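# Place a tray bottle upright in the crate's empty slot

## Task

Take a bottle from the tray and set it standing upright in the one empty slot of the crate. The task fails if the crate or the tray ends up tilted or shifted from its place. It does not count if the bottle only stays put because the robot is holding it. Anything the robot is still touching at the end must not drop by more than about a fingernail's width once released, or the task fails.

## Robot and tools

ROBOT. Two arms, left_arm and right_arm, each ending in a two-finger gripper. The names are labels, not image sides. All printed poses use one scene frame: origin on the table top midway between the arms, +x out over the table, +z up, left_arm on the +y side. Positions are in metres, orientation is a wxyz quaternion, and velocities are in m/s and rad/s. Printed hand positions can be slightly wrong, more so at long reach.

GRIPPER GEOMETRY. Fingers point along the gripper's own +z and close along its x axis. The reported position is the point between the pads; fingertips extend 17.5 mm past it. Pure rotations pivot about that point, which lies 25 mm off the last joint's axis toward gripper -y. A flat block juts about 9 cm from that axis toward gripper -y and rotates with the gripper, so mind its clearance.

ROW FORMAT (used by execute_actions and move). One row holds 18 numbers, always for both arms: left dx, dy, dz, rx, ry, rz, gripper position, force_limit, speed, then the same nine for the right arm. Optionally 12 more numbers in 0 to 1 follow: a stiffness multiplier per joint, left's six then right's six in Joint positions order; each persists until changed. The six pose numbers are an offset, not a pose, expressed in that gripper's own axes and measured from its measured pose at the start of the action (for a call's first action, the last pose a result reported). Scale: 1.0 = 0.6 m or 180 degrees, range -1 to 1; rx, ry, rz form a single rotation vector. Gripper numbers are absolute settings: position +1 fully open (50 mm), about -0.65 pads meet, -1 closes until stopped by an object; force_limit -1/0/+1 = about 20/102/185 N per pad (final grip up to ~17% more); speed -1/0/+1 = 20/85/150 mm/s. To leave a gripper unchanged, resend its previous three numbers; zeros are a real command.

execute_actions(actions): a list of actions; each action is up to 15 rows, each row run for one 1/30 s step, the last row repeating to fill 15 steps. Every row is measured from the action's start pose, not from the prior row. An empty list just returns state and images. Per step the commanded pose is clipped to within 100 mm and 16 degrees of the measured one; position wins over orientation if both cannot be met. Motion lags commands by about 0.17 s. After an action the arm continues only to its last clipped pose, so large moves need follow-up actions.

move(target, speed, stop_force, blocking): target is one row as above, offsets from the last reported pose. Each gripper travels a straight line to its target; both arms finish together in 0.5 to 10 s (cut off at 10 s). speed is path top speed in m/s, 0.002 to 0.5 (default 0.25); rotation up to twice that in rad/s. Paths ignore obstacles and the other arm; grippers may lag, stray or overshoot speed near full reach. Finger settings are sent at the start. stop_force (N, 9 to 40, shared by both arms, not allowed in the first 0.2 s or with blocking=false) ends an arm's path when its wrist sensor feels that much extra push against the motion for two steps; the gripper then backs up two steps and holds. Use it only with slow speeds, not when the gripper rotates, and omit it when lifting off something you press on. Without it the stiff arms can fault if the target is even slightly beyond a contact. blocking=false returns after 0.5 s; until the move's end shows, check with wait(0) or call stop. The result adds a move: line with the ending per arm (done, off_target, moving, held, fault, contact) and limits (paced = pose clipped; held = some steps blocked, after which the arm may jump fast), plus each gripper's distance from its target.

wait(seconds): 0 to 10; the scene runs with the last commands held. stop(): brakes a running move (needs room); fingers keep moving. zoom_image(camera, region): camera is cam_high, cam_low, cam_left_wrist or cam_right_wrist (each 896x504); region [x0, y0, x1, y1] pixels from the top-left, at most 504x504. finished_scene(scene): pass the current scene's number; irreversible, and the goal must already hold stably.

RESULTS. State lines give pose and velocity per arm, Hand target lines, joint positions and torques (offset, noisy, not used for fault judgment), and Wrist force/torque in each end effector's axes (offset within ~4 N, noise up to 2.4 N, saturates ~50 N; pressing on a surface reads as force pointing back into the arm; 'no reading' is fine). Action calls list step positions, with HELD marking steps held back. 'pose unreachable' means the clearance check altered that arm's command. object_status: 0 moving, 1 stopped while opening, 2 stopped while closing (a real grip), 3 reached target or pads met (usually nothing held). A new position value resets it to 0 briefly; force_limit and speed only apply after a position change of at least 0.01. Opening in mm ≈ (250 - position_measured) × 0.202. Fingers re-close on their own if grip drops, except after gripping at force_limit -1.

CAUTIONS. A fault stops the arm for 10 s if a joint hits its load limit (shoulder and elbow 130 N m, wrists 24.3 N m, held weight included) or any outside force reaches 150 N. Motors heat while holding loads: warning at 70 °C, braking at 85 °C. Keep the arms from hitting each other. Avoid drops, slams, hard pushes, tipping the crate or tray, and knocking anything off the table. Occasional brief tugs or pushes on objects may occur. Joint ranges: left elbow 0 to 3.142, right elbow -3.142 to 0, right shoulder pan 0 to 6.283, left pan -3.142 to 3.142, others ±6.283.

Each tool is called after "Request:" as name([rows], argument=value, ...), one row to a line, values as JSON.

## Session

Request:
execute_actions(actions=[])

Scene clock: 0.00 s.
left_arm: end_effector_position=(+0.3096, +0.6228, +0.2391) position_measured=3 object_status=3 end_effector_quat_wxyz=(+0.079, +0.418, +0.790, +0.442) end_effector_velocity=(+0.000, -0.000, -0.000) end_effector_angular_velocity=(+0.000, +0.001, -0.000) | right_arm: end_effector_position=(+0.5399, -0.5473, +0.3082) position_measured=3 object_status=3 end_effector_quat_wxyz=(+0.167, +0.107, +0.973, +0.115) end_effector_velocity=(+0.000, +0.000, +0.000) end_effector_angular_velocity=(-0.000, -0.001, +0.000)
Joint positions: left_arm=[-0.359 -2.37   2.569 -2.174 -0.706 -0.747] | right_arm=[ 2.845 -1.444 -1.829 -1.112  1.818 -1.479]
Joint velocities: left_arm=[-0.     0.001 -0.    -0.    -0.    -0.   ] | right_arm=[ 0.     0.     0.001 -0.     0.    -0.   ]
Joint torques (N m, as the arm reports them, + toward a larger angle): no reading
Wrist force (N, on the end effector, along its own x y z axes, offset not removed): no reading
Wrist torque (N m, same axes, about the end effector's origin, offset not removed): no reading
Hand target (left_arm): +0.310, +0.623, +0.239; +0.079, +0.418, +0.790, +0.442
Hand target (right_arm): +0.540, -0.547, +0.308; +0.167, +0.107, +0.973, +0.115
Joint stiffness scale: left_arm=[1. 1. 1. 1. 1. 1.] | right_arm=[1. 1. 1. 1. 1. 1.]

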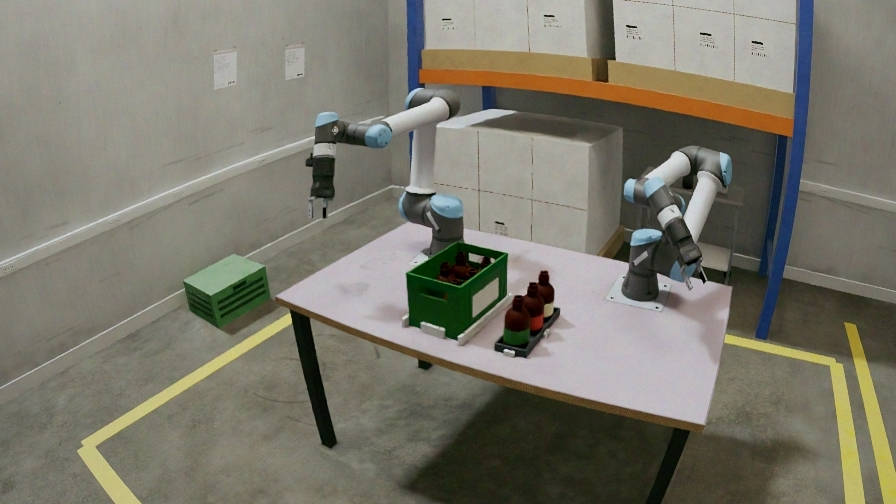

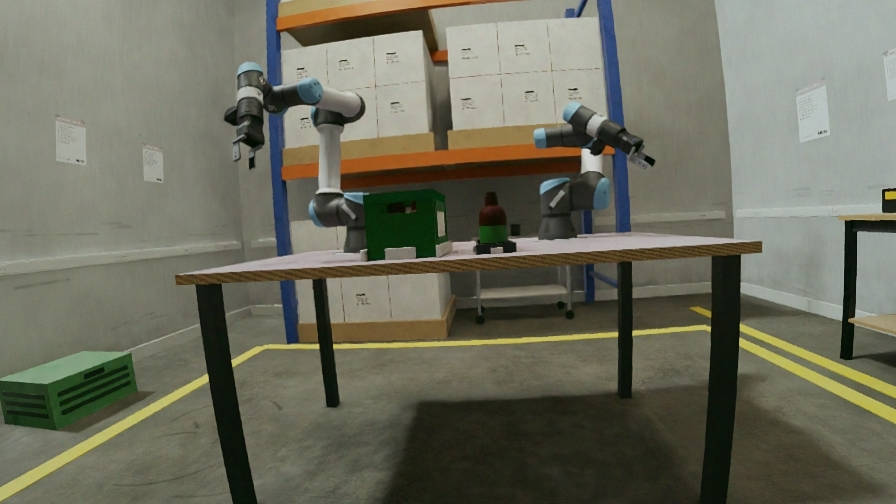

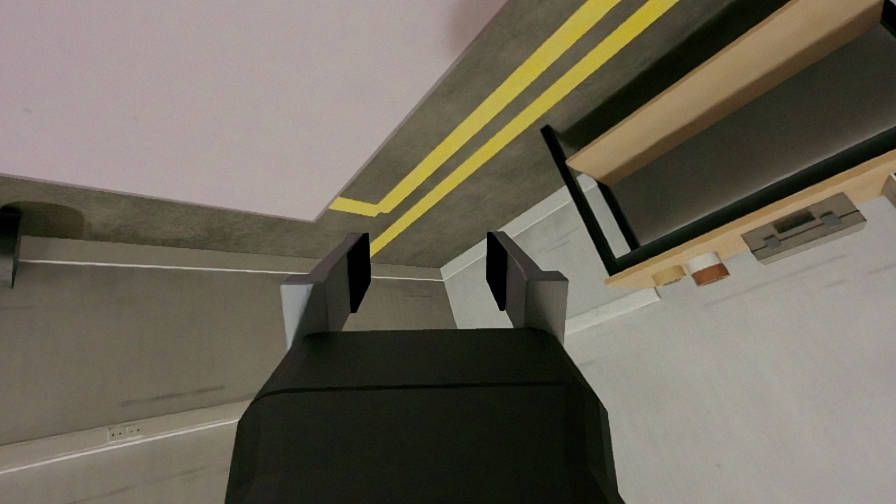

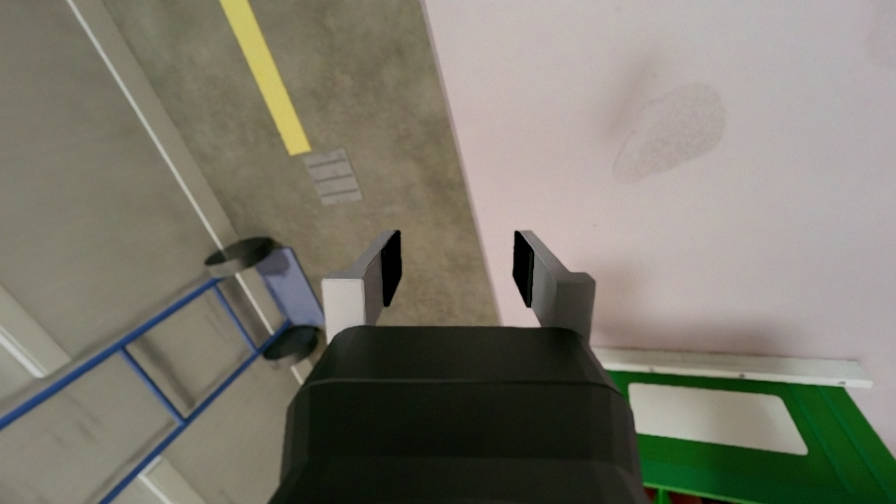

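Request:
move(target=[-0.611,0.108,-0.447,0.303,0.054,-0.286,1,-0.5,0,0,0,0,0,0,0,1,0,0])

Scene clock: 9.03 s.
left_arm: end_effector_position=(+0.4481, +0.2041, +0.3570) position_measured=3 object_status=3 end_effector_quat_wxyz=(-0.002, +0.000, +1.000, +0.003) end_effector_velocity=(+0.000, -0.002, +0.001) end_effector_angular_velocity=(-0.007, +0.001, +0.009) | right_arm: end_effector_position=(+0.5399, -0.5473, +0.3082) position_measured=3 object_status=3 end_effector_quat_wxyz=(+0.167, +0.107, +0.973, +0.115) end_effector_velocity=(-0.000, -0.000, -0.001) end_effector_angular_velocity=(+0.000, +0.001, -0.001)
Joint positions: left_arm=[-0.626 -1.608  1.498 -1.455 -1.569 -2.177] | right_arm=[ 2.845 -1.444 -1.829 -1.112  1.818 -1.479]
Joint velocities: left_arm=[-0.     0.001 -0.002 -0.002 -0.006 -0.009] | right_arm=[ 0.    -0.    -0.001  0.    -0.     0.001]
Joint torques (N m, as the arm reports them, + toward a larger angle): left_arm=[ -1.25 -21.53 -25.95  -3.77  -0.46  -0.29] | right_arm=[ 0.55 24.4  28.59  3.63  0.6  -0.05]
Wrist force (N, on the end effector, along its own x y z axes, offset not removed): left_arm=[-0.7 2.3 0.4] | right_arm=[0.0 -1.2 0.9]
Wrist torque (N m, same axes, about the end effector's origin, offset not removed): left_arm=[0.50 0.23 0.10] | right_arm=[-0.01 -0.13 0.14]
Hand target (left_arm): +0.449, +0.202, +0.358; -0.001, +0.000, +1.000, +0.001
Hand target (right_arm): +0.540, -0.547, +0.308; +0.167, +0.107, +0.973, +0.115
Off the commanded pose (left_arm): 0.003 m, 0 deg.
Off the commanded pose (right_arm): 0.000 m, 0 deg.
Joint stiffness scale: left_arm=[1. 1. 1. 1. 1. 1.] | right_arm=[1. 1. 1. 1. 1. 1.]
move: done

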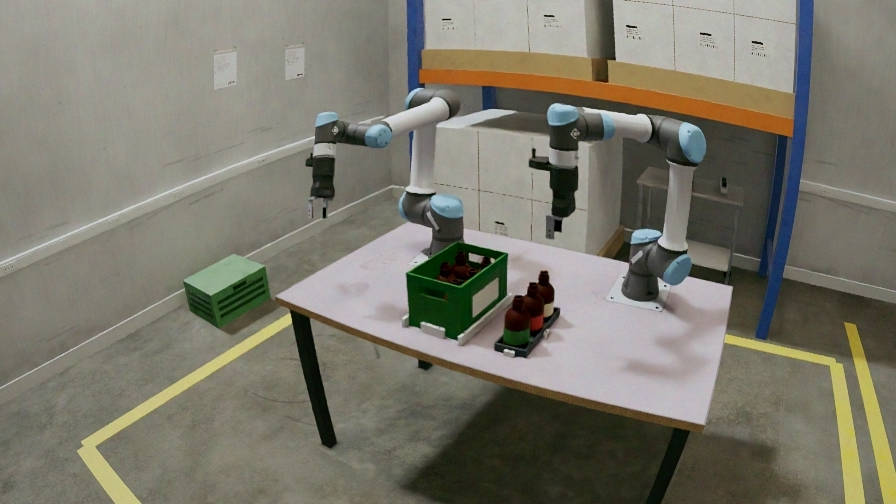

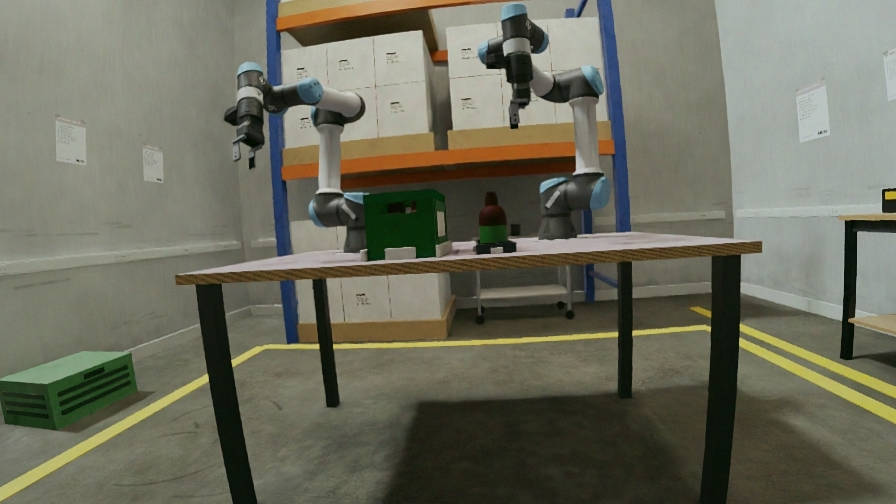

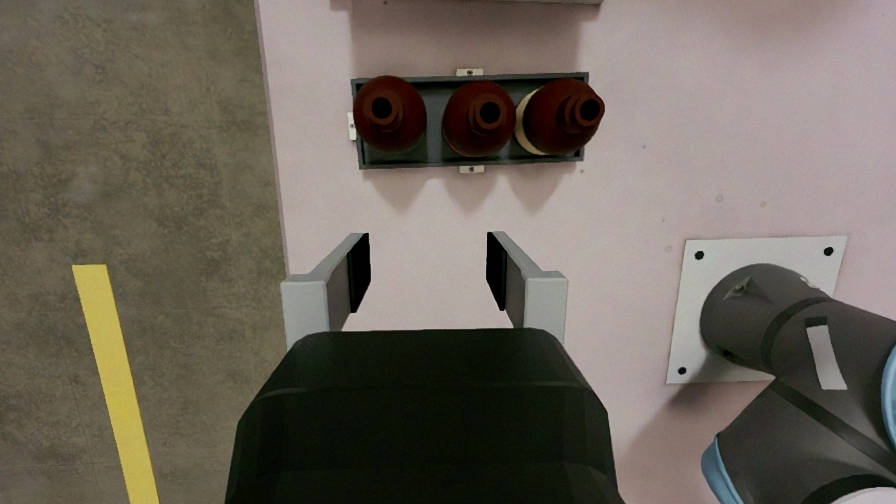

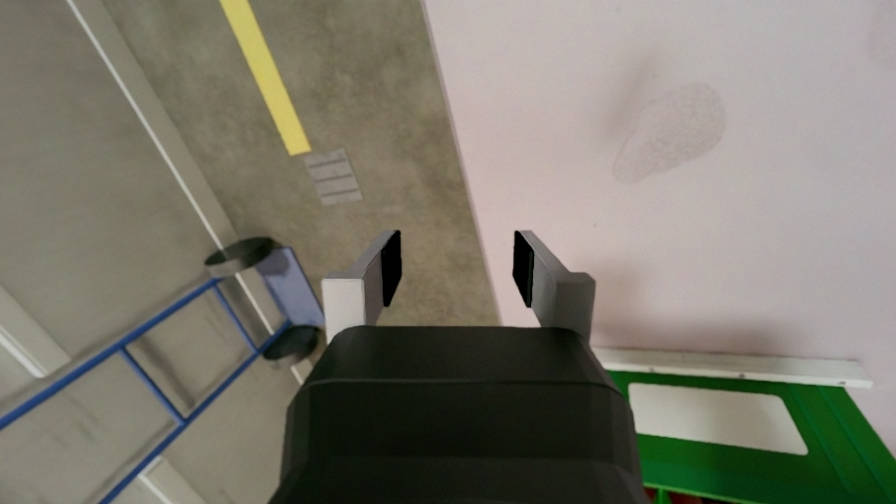

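Request:
move(target=[0.08,-0.33,0,0,0,0,1,-0.5,0,0,0,0,0,0,0,1,0,0])

Request:
move(target=[0,0.24,0.2,0,0,0,1,-0.5,0,0,0,0,0,0,0,1,0,0])

Scene clock: 13.23 s.
left_arm: end_effector_position=(+0.3993, +0.0072, +0.3550) position_measured=3 object_status=3 end_effector_quat_wxyz=(-0.002, +0.000, +1.000, +0.003) end_effector_velocity=(-0.000, +0.000, +0.001) end_effector_angular_velocity=(+0.001, -0.000, +0.005) | right_arm: end_effector_position=(+0.5399, -0.5473, +0.3082) position_measured=3 object_status=3 end_effector_quat_wxyz=(+0.167, +0.107, +0.973, +0.115) end_effector_velocity=(+0.000, +0.000, -0.000) end_effector_angular_velocity=(+0.000, -0.000, +0.000)
Joint positions: left_arm=[-0.974 -1.469  1.358 -1.453 -1.571 -2.524] | right_arm=[ 2.845 -1.444 -1.829 -1.112  1.818 -1.479]
Joint velocities: left_arm=[-0.     0.    -0.003  0.003  0.001 -0.006] | right_arm=[ 0. -0. -0.  0.  0. -0.]
Joint torques (N m, as the arm reports them, + toward a larger angle): left_arm=[ -0.12 -27.   -28.9   -2.67   0.68  -0.52] | right_arm=[ 0.89 23.99 29.44  3.45  0.55 -0.06]
Wrist force (N, on the end effector, along its own x y z axes, offset not removed): left_arm=[-0.5 2.8 1.3] | right_arm=[1.0 -0.7 0.2]
Wrist torque (N m, same axes, about the end effector's origin, offset not removed): left_arm=[0.60 0.26 0.09] | right_arm=[0.10 -0.21 0.12]
Hand target (left_arm): +0.400, +0.006, +0.356; -0.002, +0.000, +1.000, +0.003
Hand target (right_arm): +0.540, -0.547, +0.308; +0.167, +0.107, +0.973, +0.115
Off the commanded pose (left_arm): 0.002 m, 0 deg.
Off the commanded pose (right_arm): 0.000 m, 0 deg.
Joint stiffness scale: left_arm=[1. 1. 1. 1. 1. 1.] | right_arm=[1. 1. 1. 1. 1. 1.]
move: done

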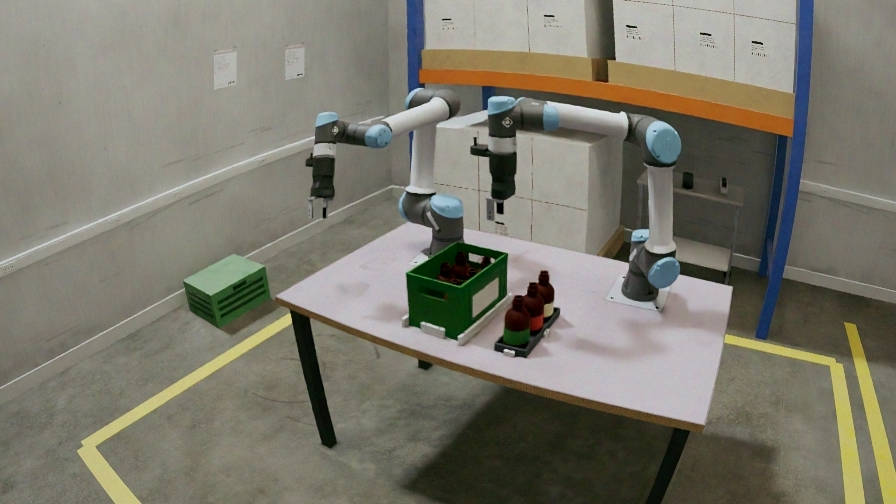

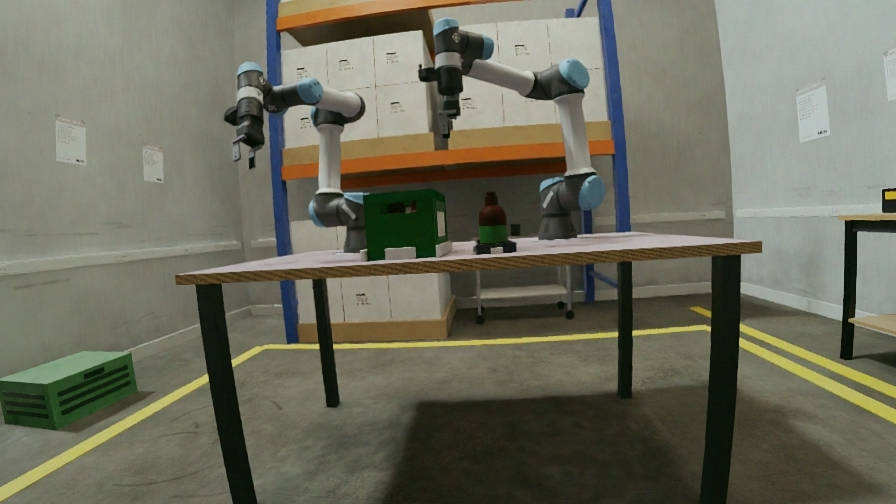

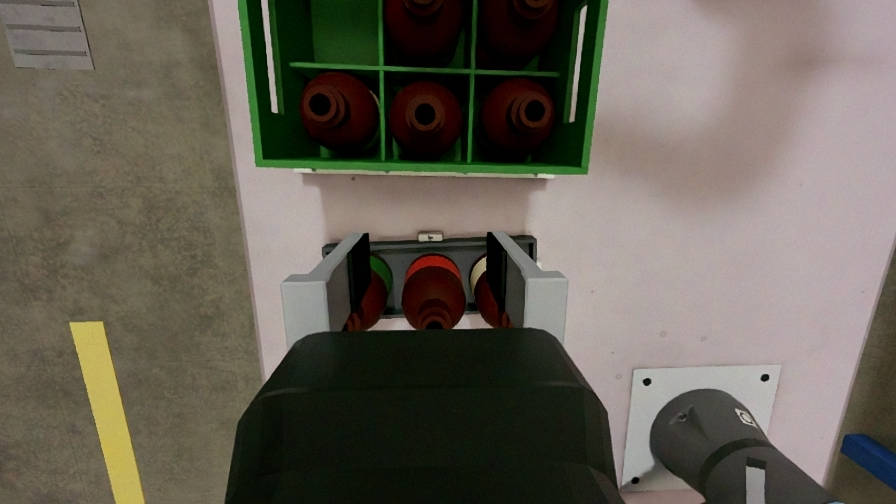

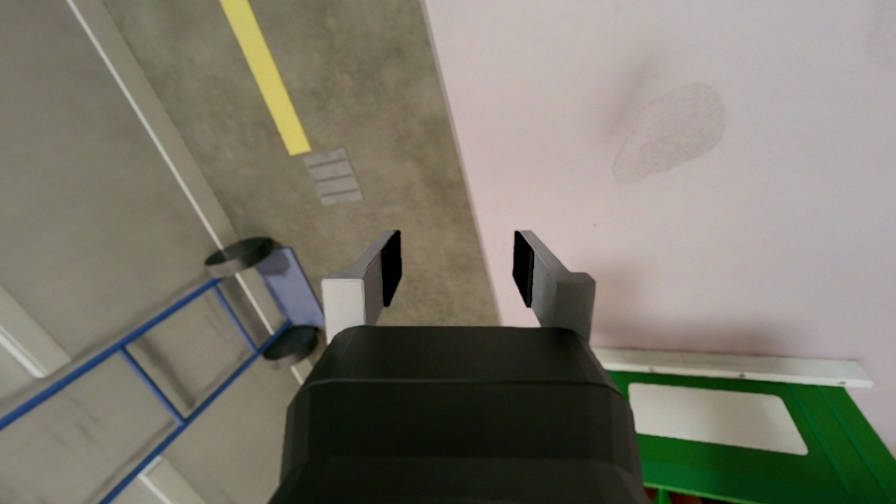

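Scene clock: 14.60 s.
left_arm: end_effector_position=(+0.3997, +0.1506, +0.2370) position_measured=3 object_status=3 end_effector_quat_wxyz=(-0.002, +0.001, +1.000, +0.003) end_effector_velocity=(+0.002, -0.001, +0.000) end_effector_angular_velocity=(-0.008, -0.005, -0.005) | right_arm: end_effector_position=(+0.5399, -0.5473, +0.3082) position_measured=3 object_status=3 end_effector_quat_wxyz=(+0.167, +0.107, +0.973, +0.115) end_effector_velocity=(-0.000, +0.000, -0.001) end_effector_angular_velocity=(-0.000, +0.001, +0.000)
Joint positions: left_arm=[-0.783 -1.653  1.847 -1.758 -1.569 -2.332] | right_arm=[ 2.845 -1.444 -1.829 -1.112  1.818 -1.479]
Joint velocities: left_arm=[ 0.003 -0.001  0.003 -0.011 -0.002  0.007] | right_arm=[ 0.     0.    -0.001  0.    -0.    -0.   ]
Joint torques (N m, as the arm reports them, + toward a larger angle): left_arm=[  3.35 -22.4  -20.04  -2.78  -0.46   0.41] | right_arm=[-0.26 23.95 28.08  3.51  0.61 -0.06]
Wrist force (N, on the end effector, along its own x y z axes, offset not removed): left_arm=[-0.2 1.6 -0.9] | right_arm=[0.8 -0.1 -0.8]
Wrist torque (N m, same axes, about the end effector's origin, offset not removed): left_arm=[0.38 0.18 0.09] | right_arm=[0.15 -0.21 0.07]
Hand target (left_arm): +0.399, +0.152, +0.236; -0.002, +0.000, +1.000, +0.003
Hand target (right_arm): +0.540, -0.547, +0.308; +0.167, +0.107, +0.973, +0.115
Off the commanded pose (left_arm): 0.002 m, 0 deg.
Off the commanded pose (right_arm): 0.000 m, 0 deg.
Joint stiffness scale: left_arm=[1. 1. 1. 1. 1. 1.] | right_arm=[1. 1. 1. 1. 1. 1.]
move: done

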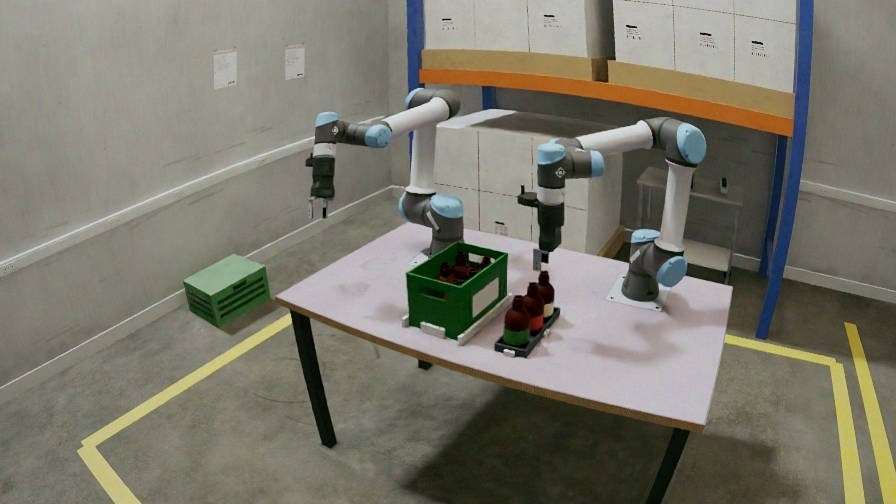

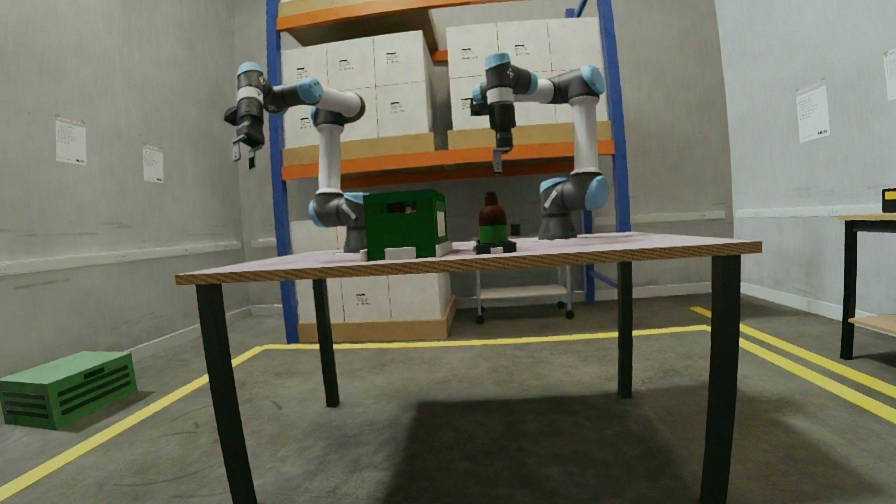

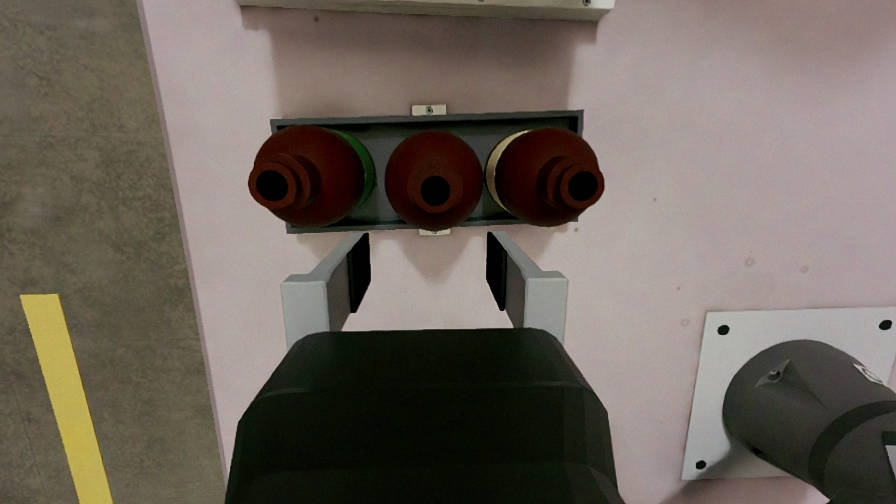

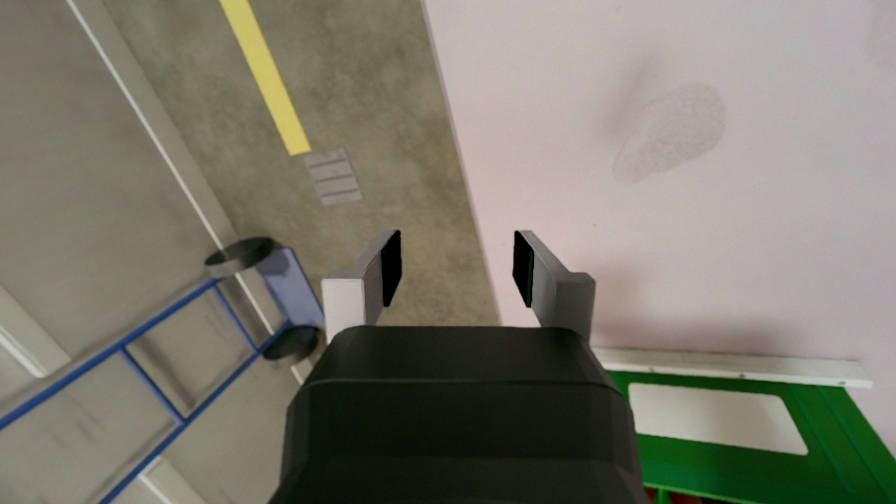

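Request:
move(target=[0.008,-0.02,0.11,0,0,0,1,-0.5,0,0,0,0,0,0,0,1,0,0], speed=0.1)

Scene clock: 22.03 s.
left_arm: end_effector_position=(+0.3958, +0.1392, +0.1731) position_measured=3 object_status=3 end_effector_quat_wxyz=(-0.001, +0.000, +1.000, +0.002) end_effector_velocity=(+0.002, -0.002, +0.001) end_effector_angular_velocity=(-0.006, -0.007, +0.001) | right_arm: end_effector_position=(+0.5399, -0.5473, +0.3082) position_measured=3 object_status=3 end_effector_quat_wxyz=(+0.167, +0.107, +0.973, +0.115) end_effector_velocity=(+0.000, -0.000, -0.000) end_effector_angular_velocity=(-0.000, -0.000, -0.000)
Joint positions: left_arm=[-0.807 -1.606  1.974 -1.935 -1.569 -2.358] | right_arm=[ 2.845 -1.444 -1.829 -1.112  1.818 -1.479]
Joint velocities: left_arm=[-0.    -0.     0.    -0.009  0.    -0.001] | right_arm=[ 0.     0.    -0.     0.001 -0.     0.   ]
Joint torques (N m, as the arm reports them, + toward a larger angle): left_arm=[ -1.   -20.45 -20.03  -3.44  -0.02  -0.62] | right_arm=[ 0.8  24.23 28.32  3.56  0.56  0.03]
Wrist force (N, on the end effector, along its own x y z axes, offset not removed): left_arm=[-0.2 2.6 0.8] | right_arm=[0.5 0.1 -0.7]
Wrist torque (N m, same axes, about the end effector's origin, offset not removed): left_arm=[0.56 0.20 0.08] | right_arm=[0.19 -0.14 0.21]
Hand target (left_arm): +0.395, +0.139, +0.171; -0.002, +0.001, +1.000, +0.003
Hand target (right_arm): +0.540, -0.547, +0.308; +0.167, +0.107, +0.973, +0.115
Off the commanded pose (left_arm): 0.003 m, 0 deg.
Off the commanded pose (right_arm): 0.000 m, 0 deg.
Joint stiffness scale: left_arm=[1. 1. 1. 1. 1. 1.] | right_arm=[1. 1. 1. 1. 1. 1.]
move: done

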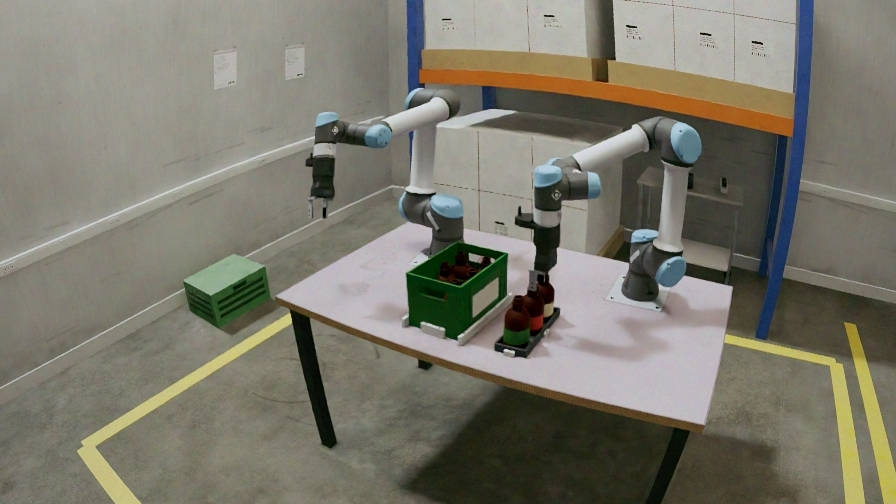

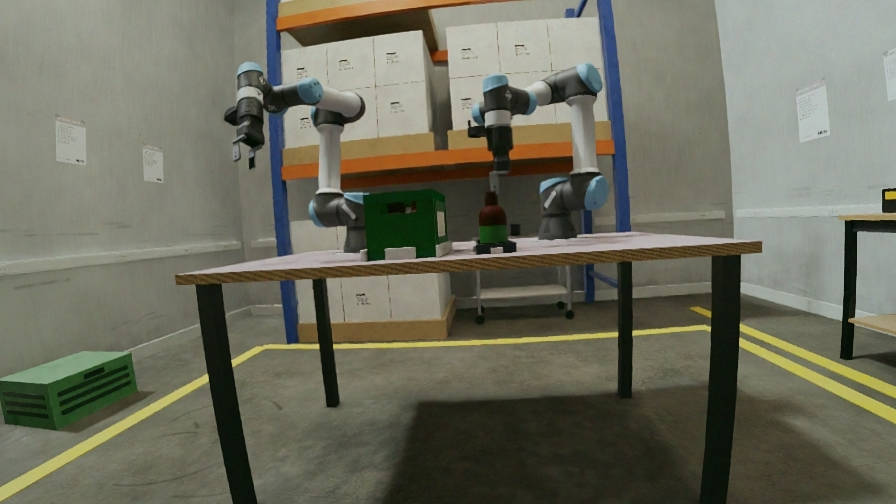

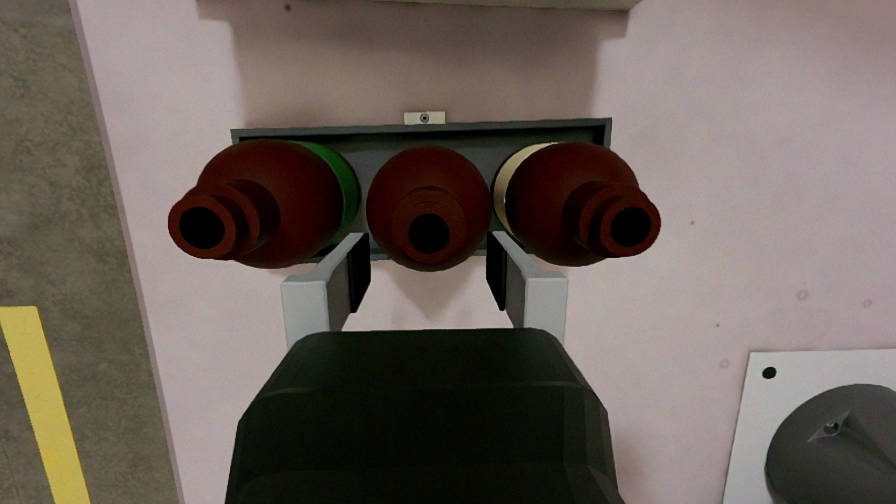

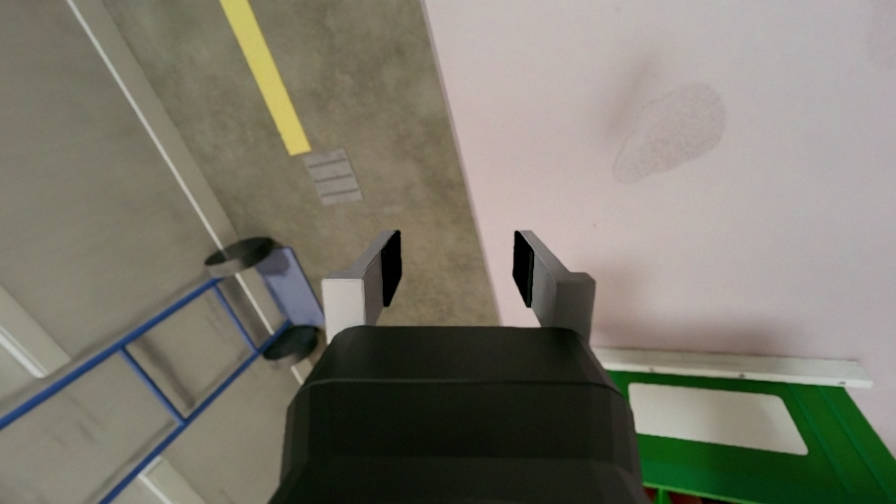

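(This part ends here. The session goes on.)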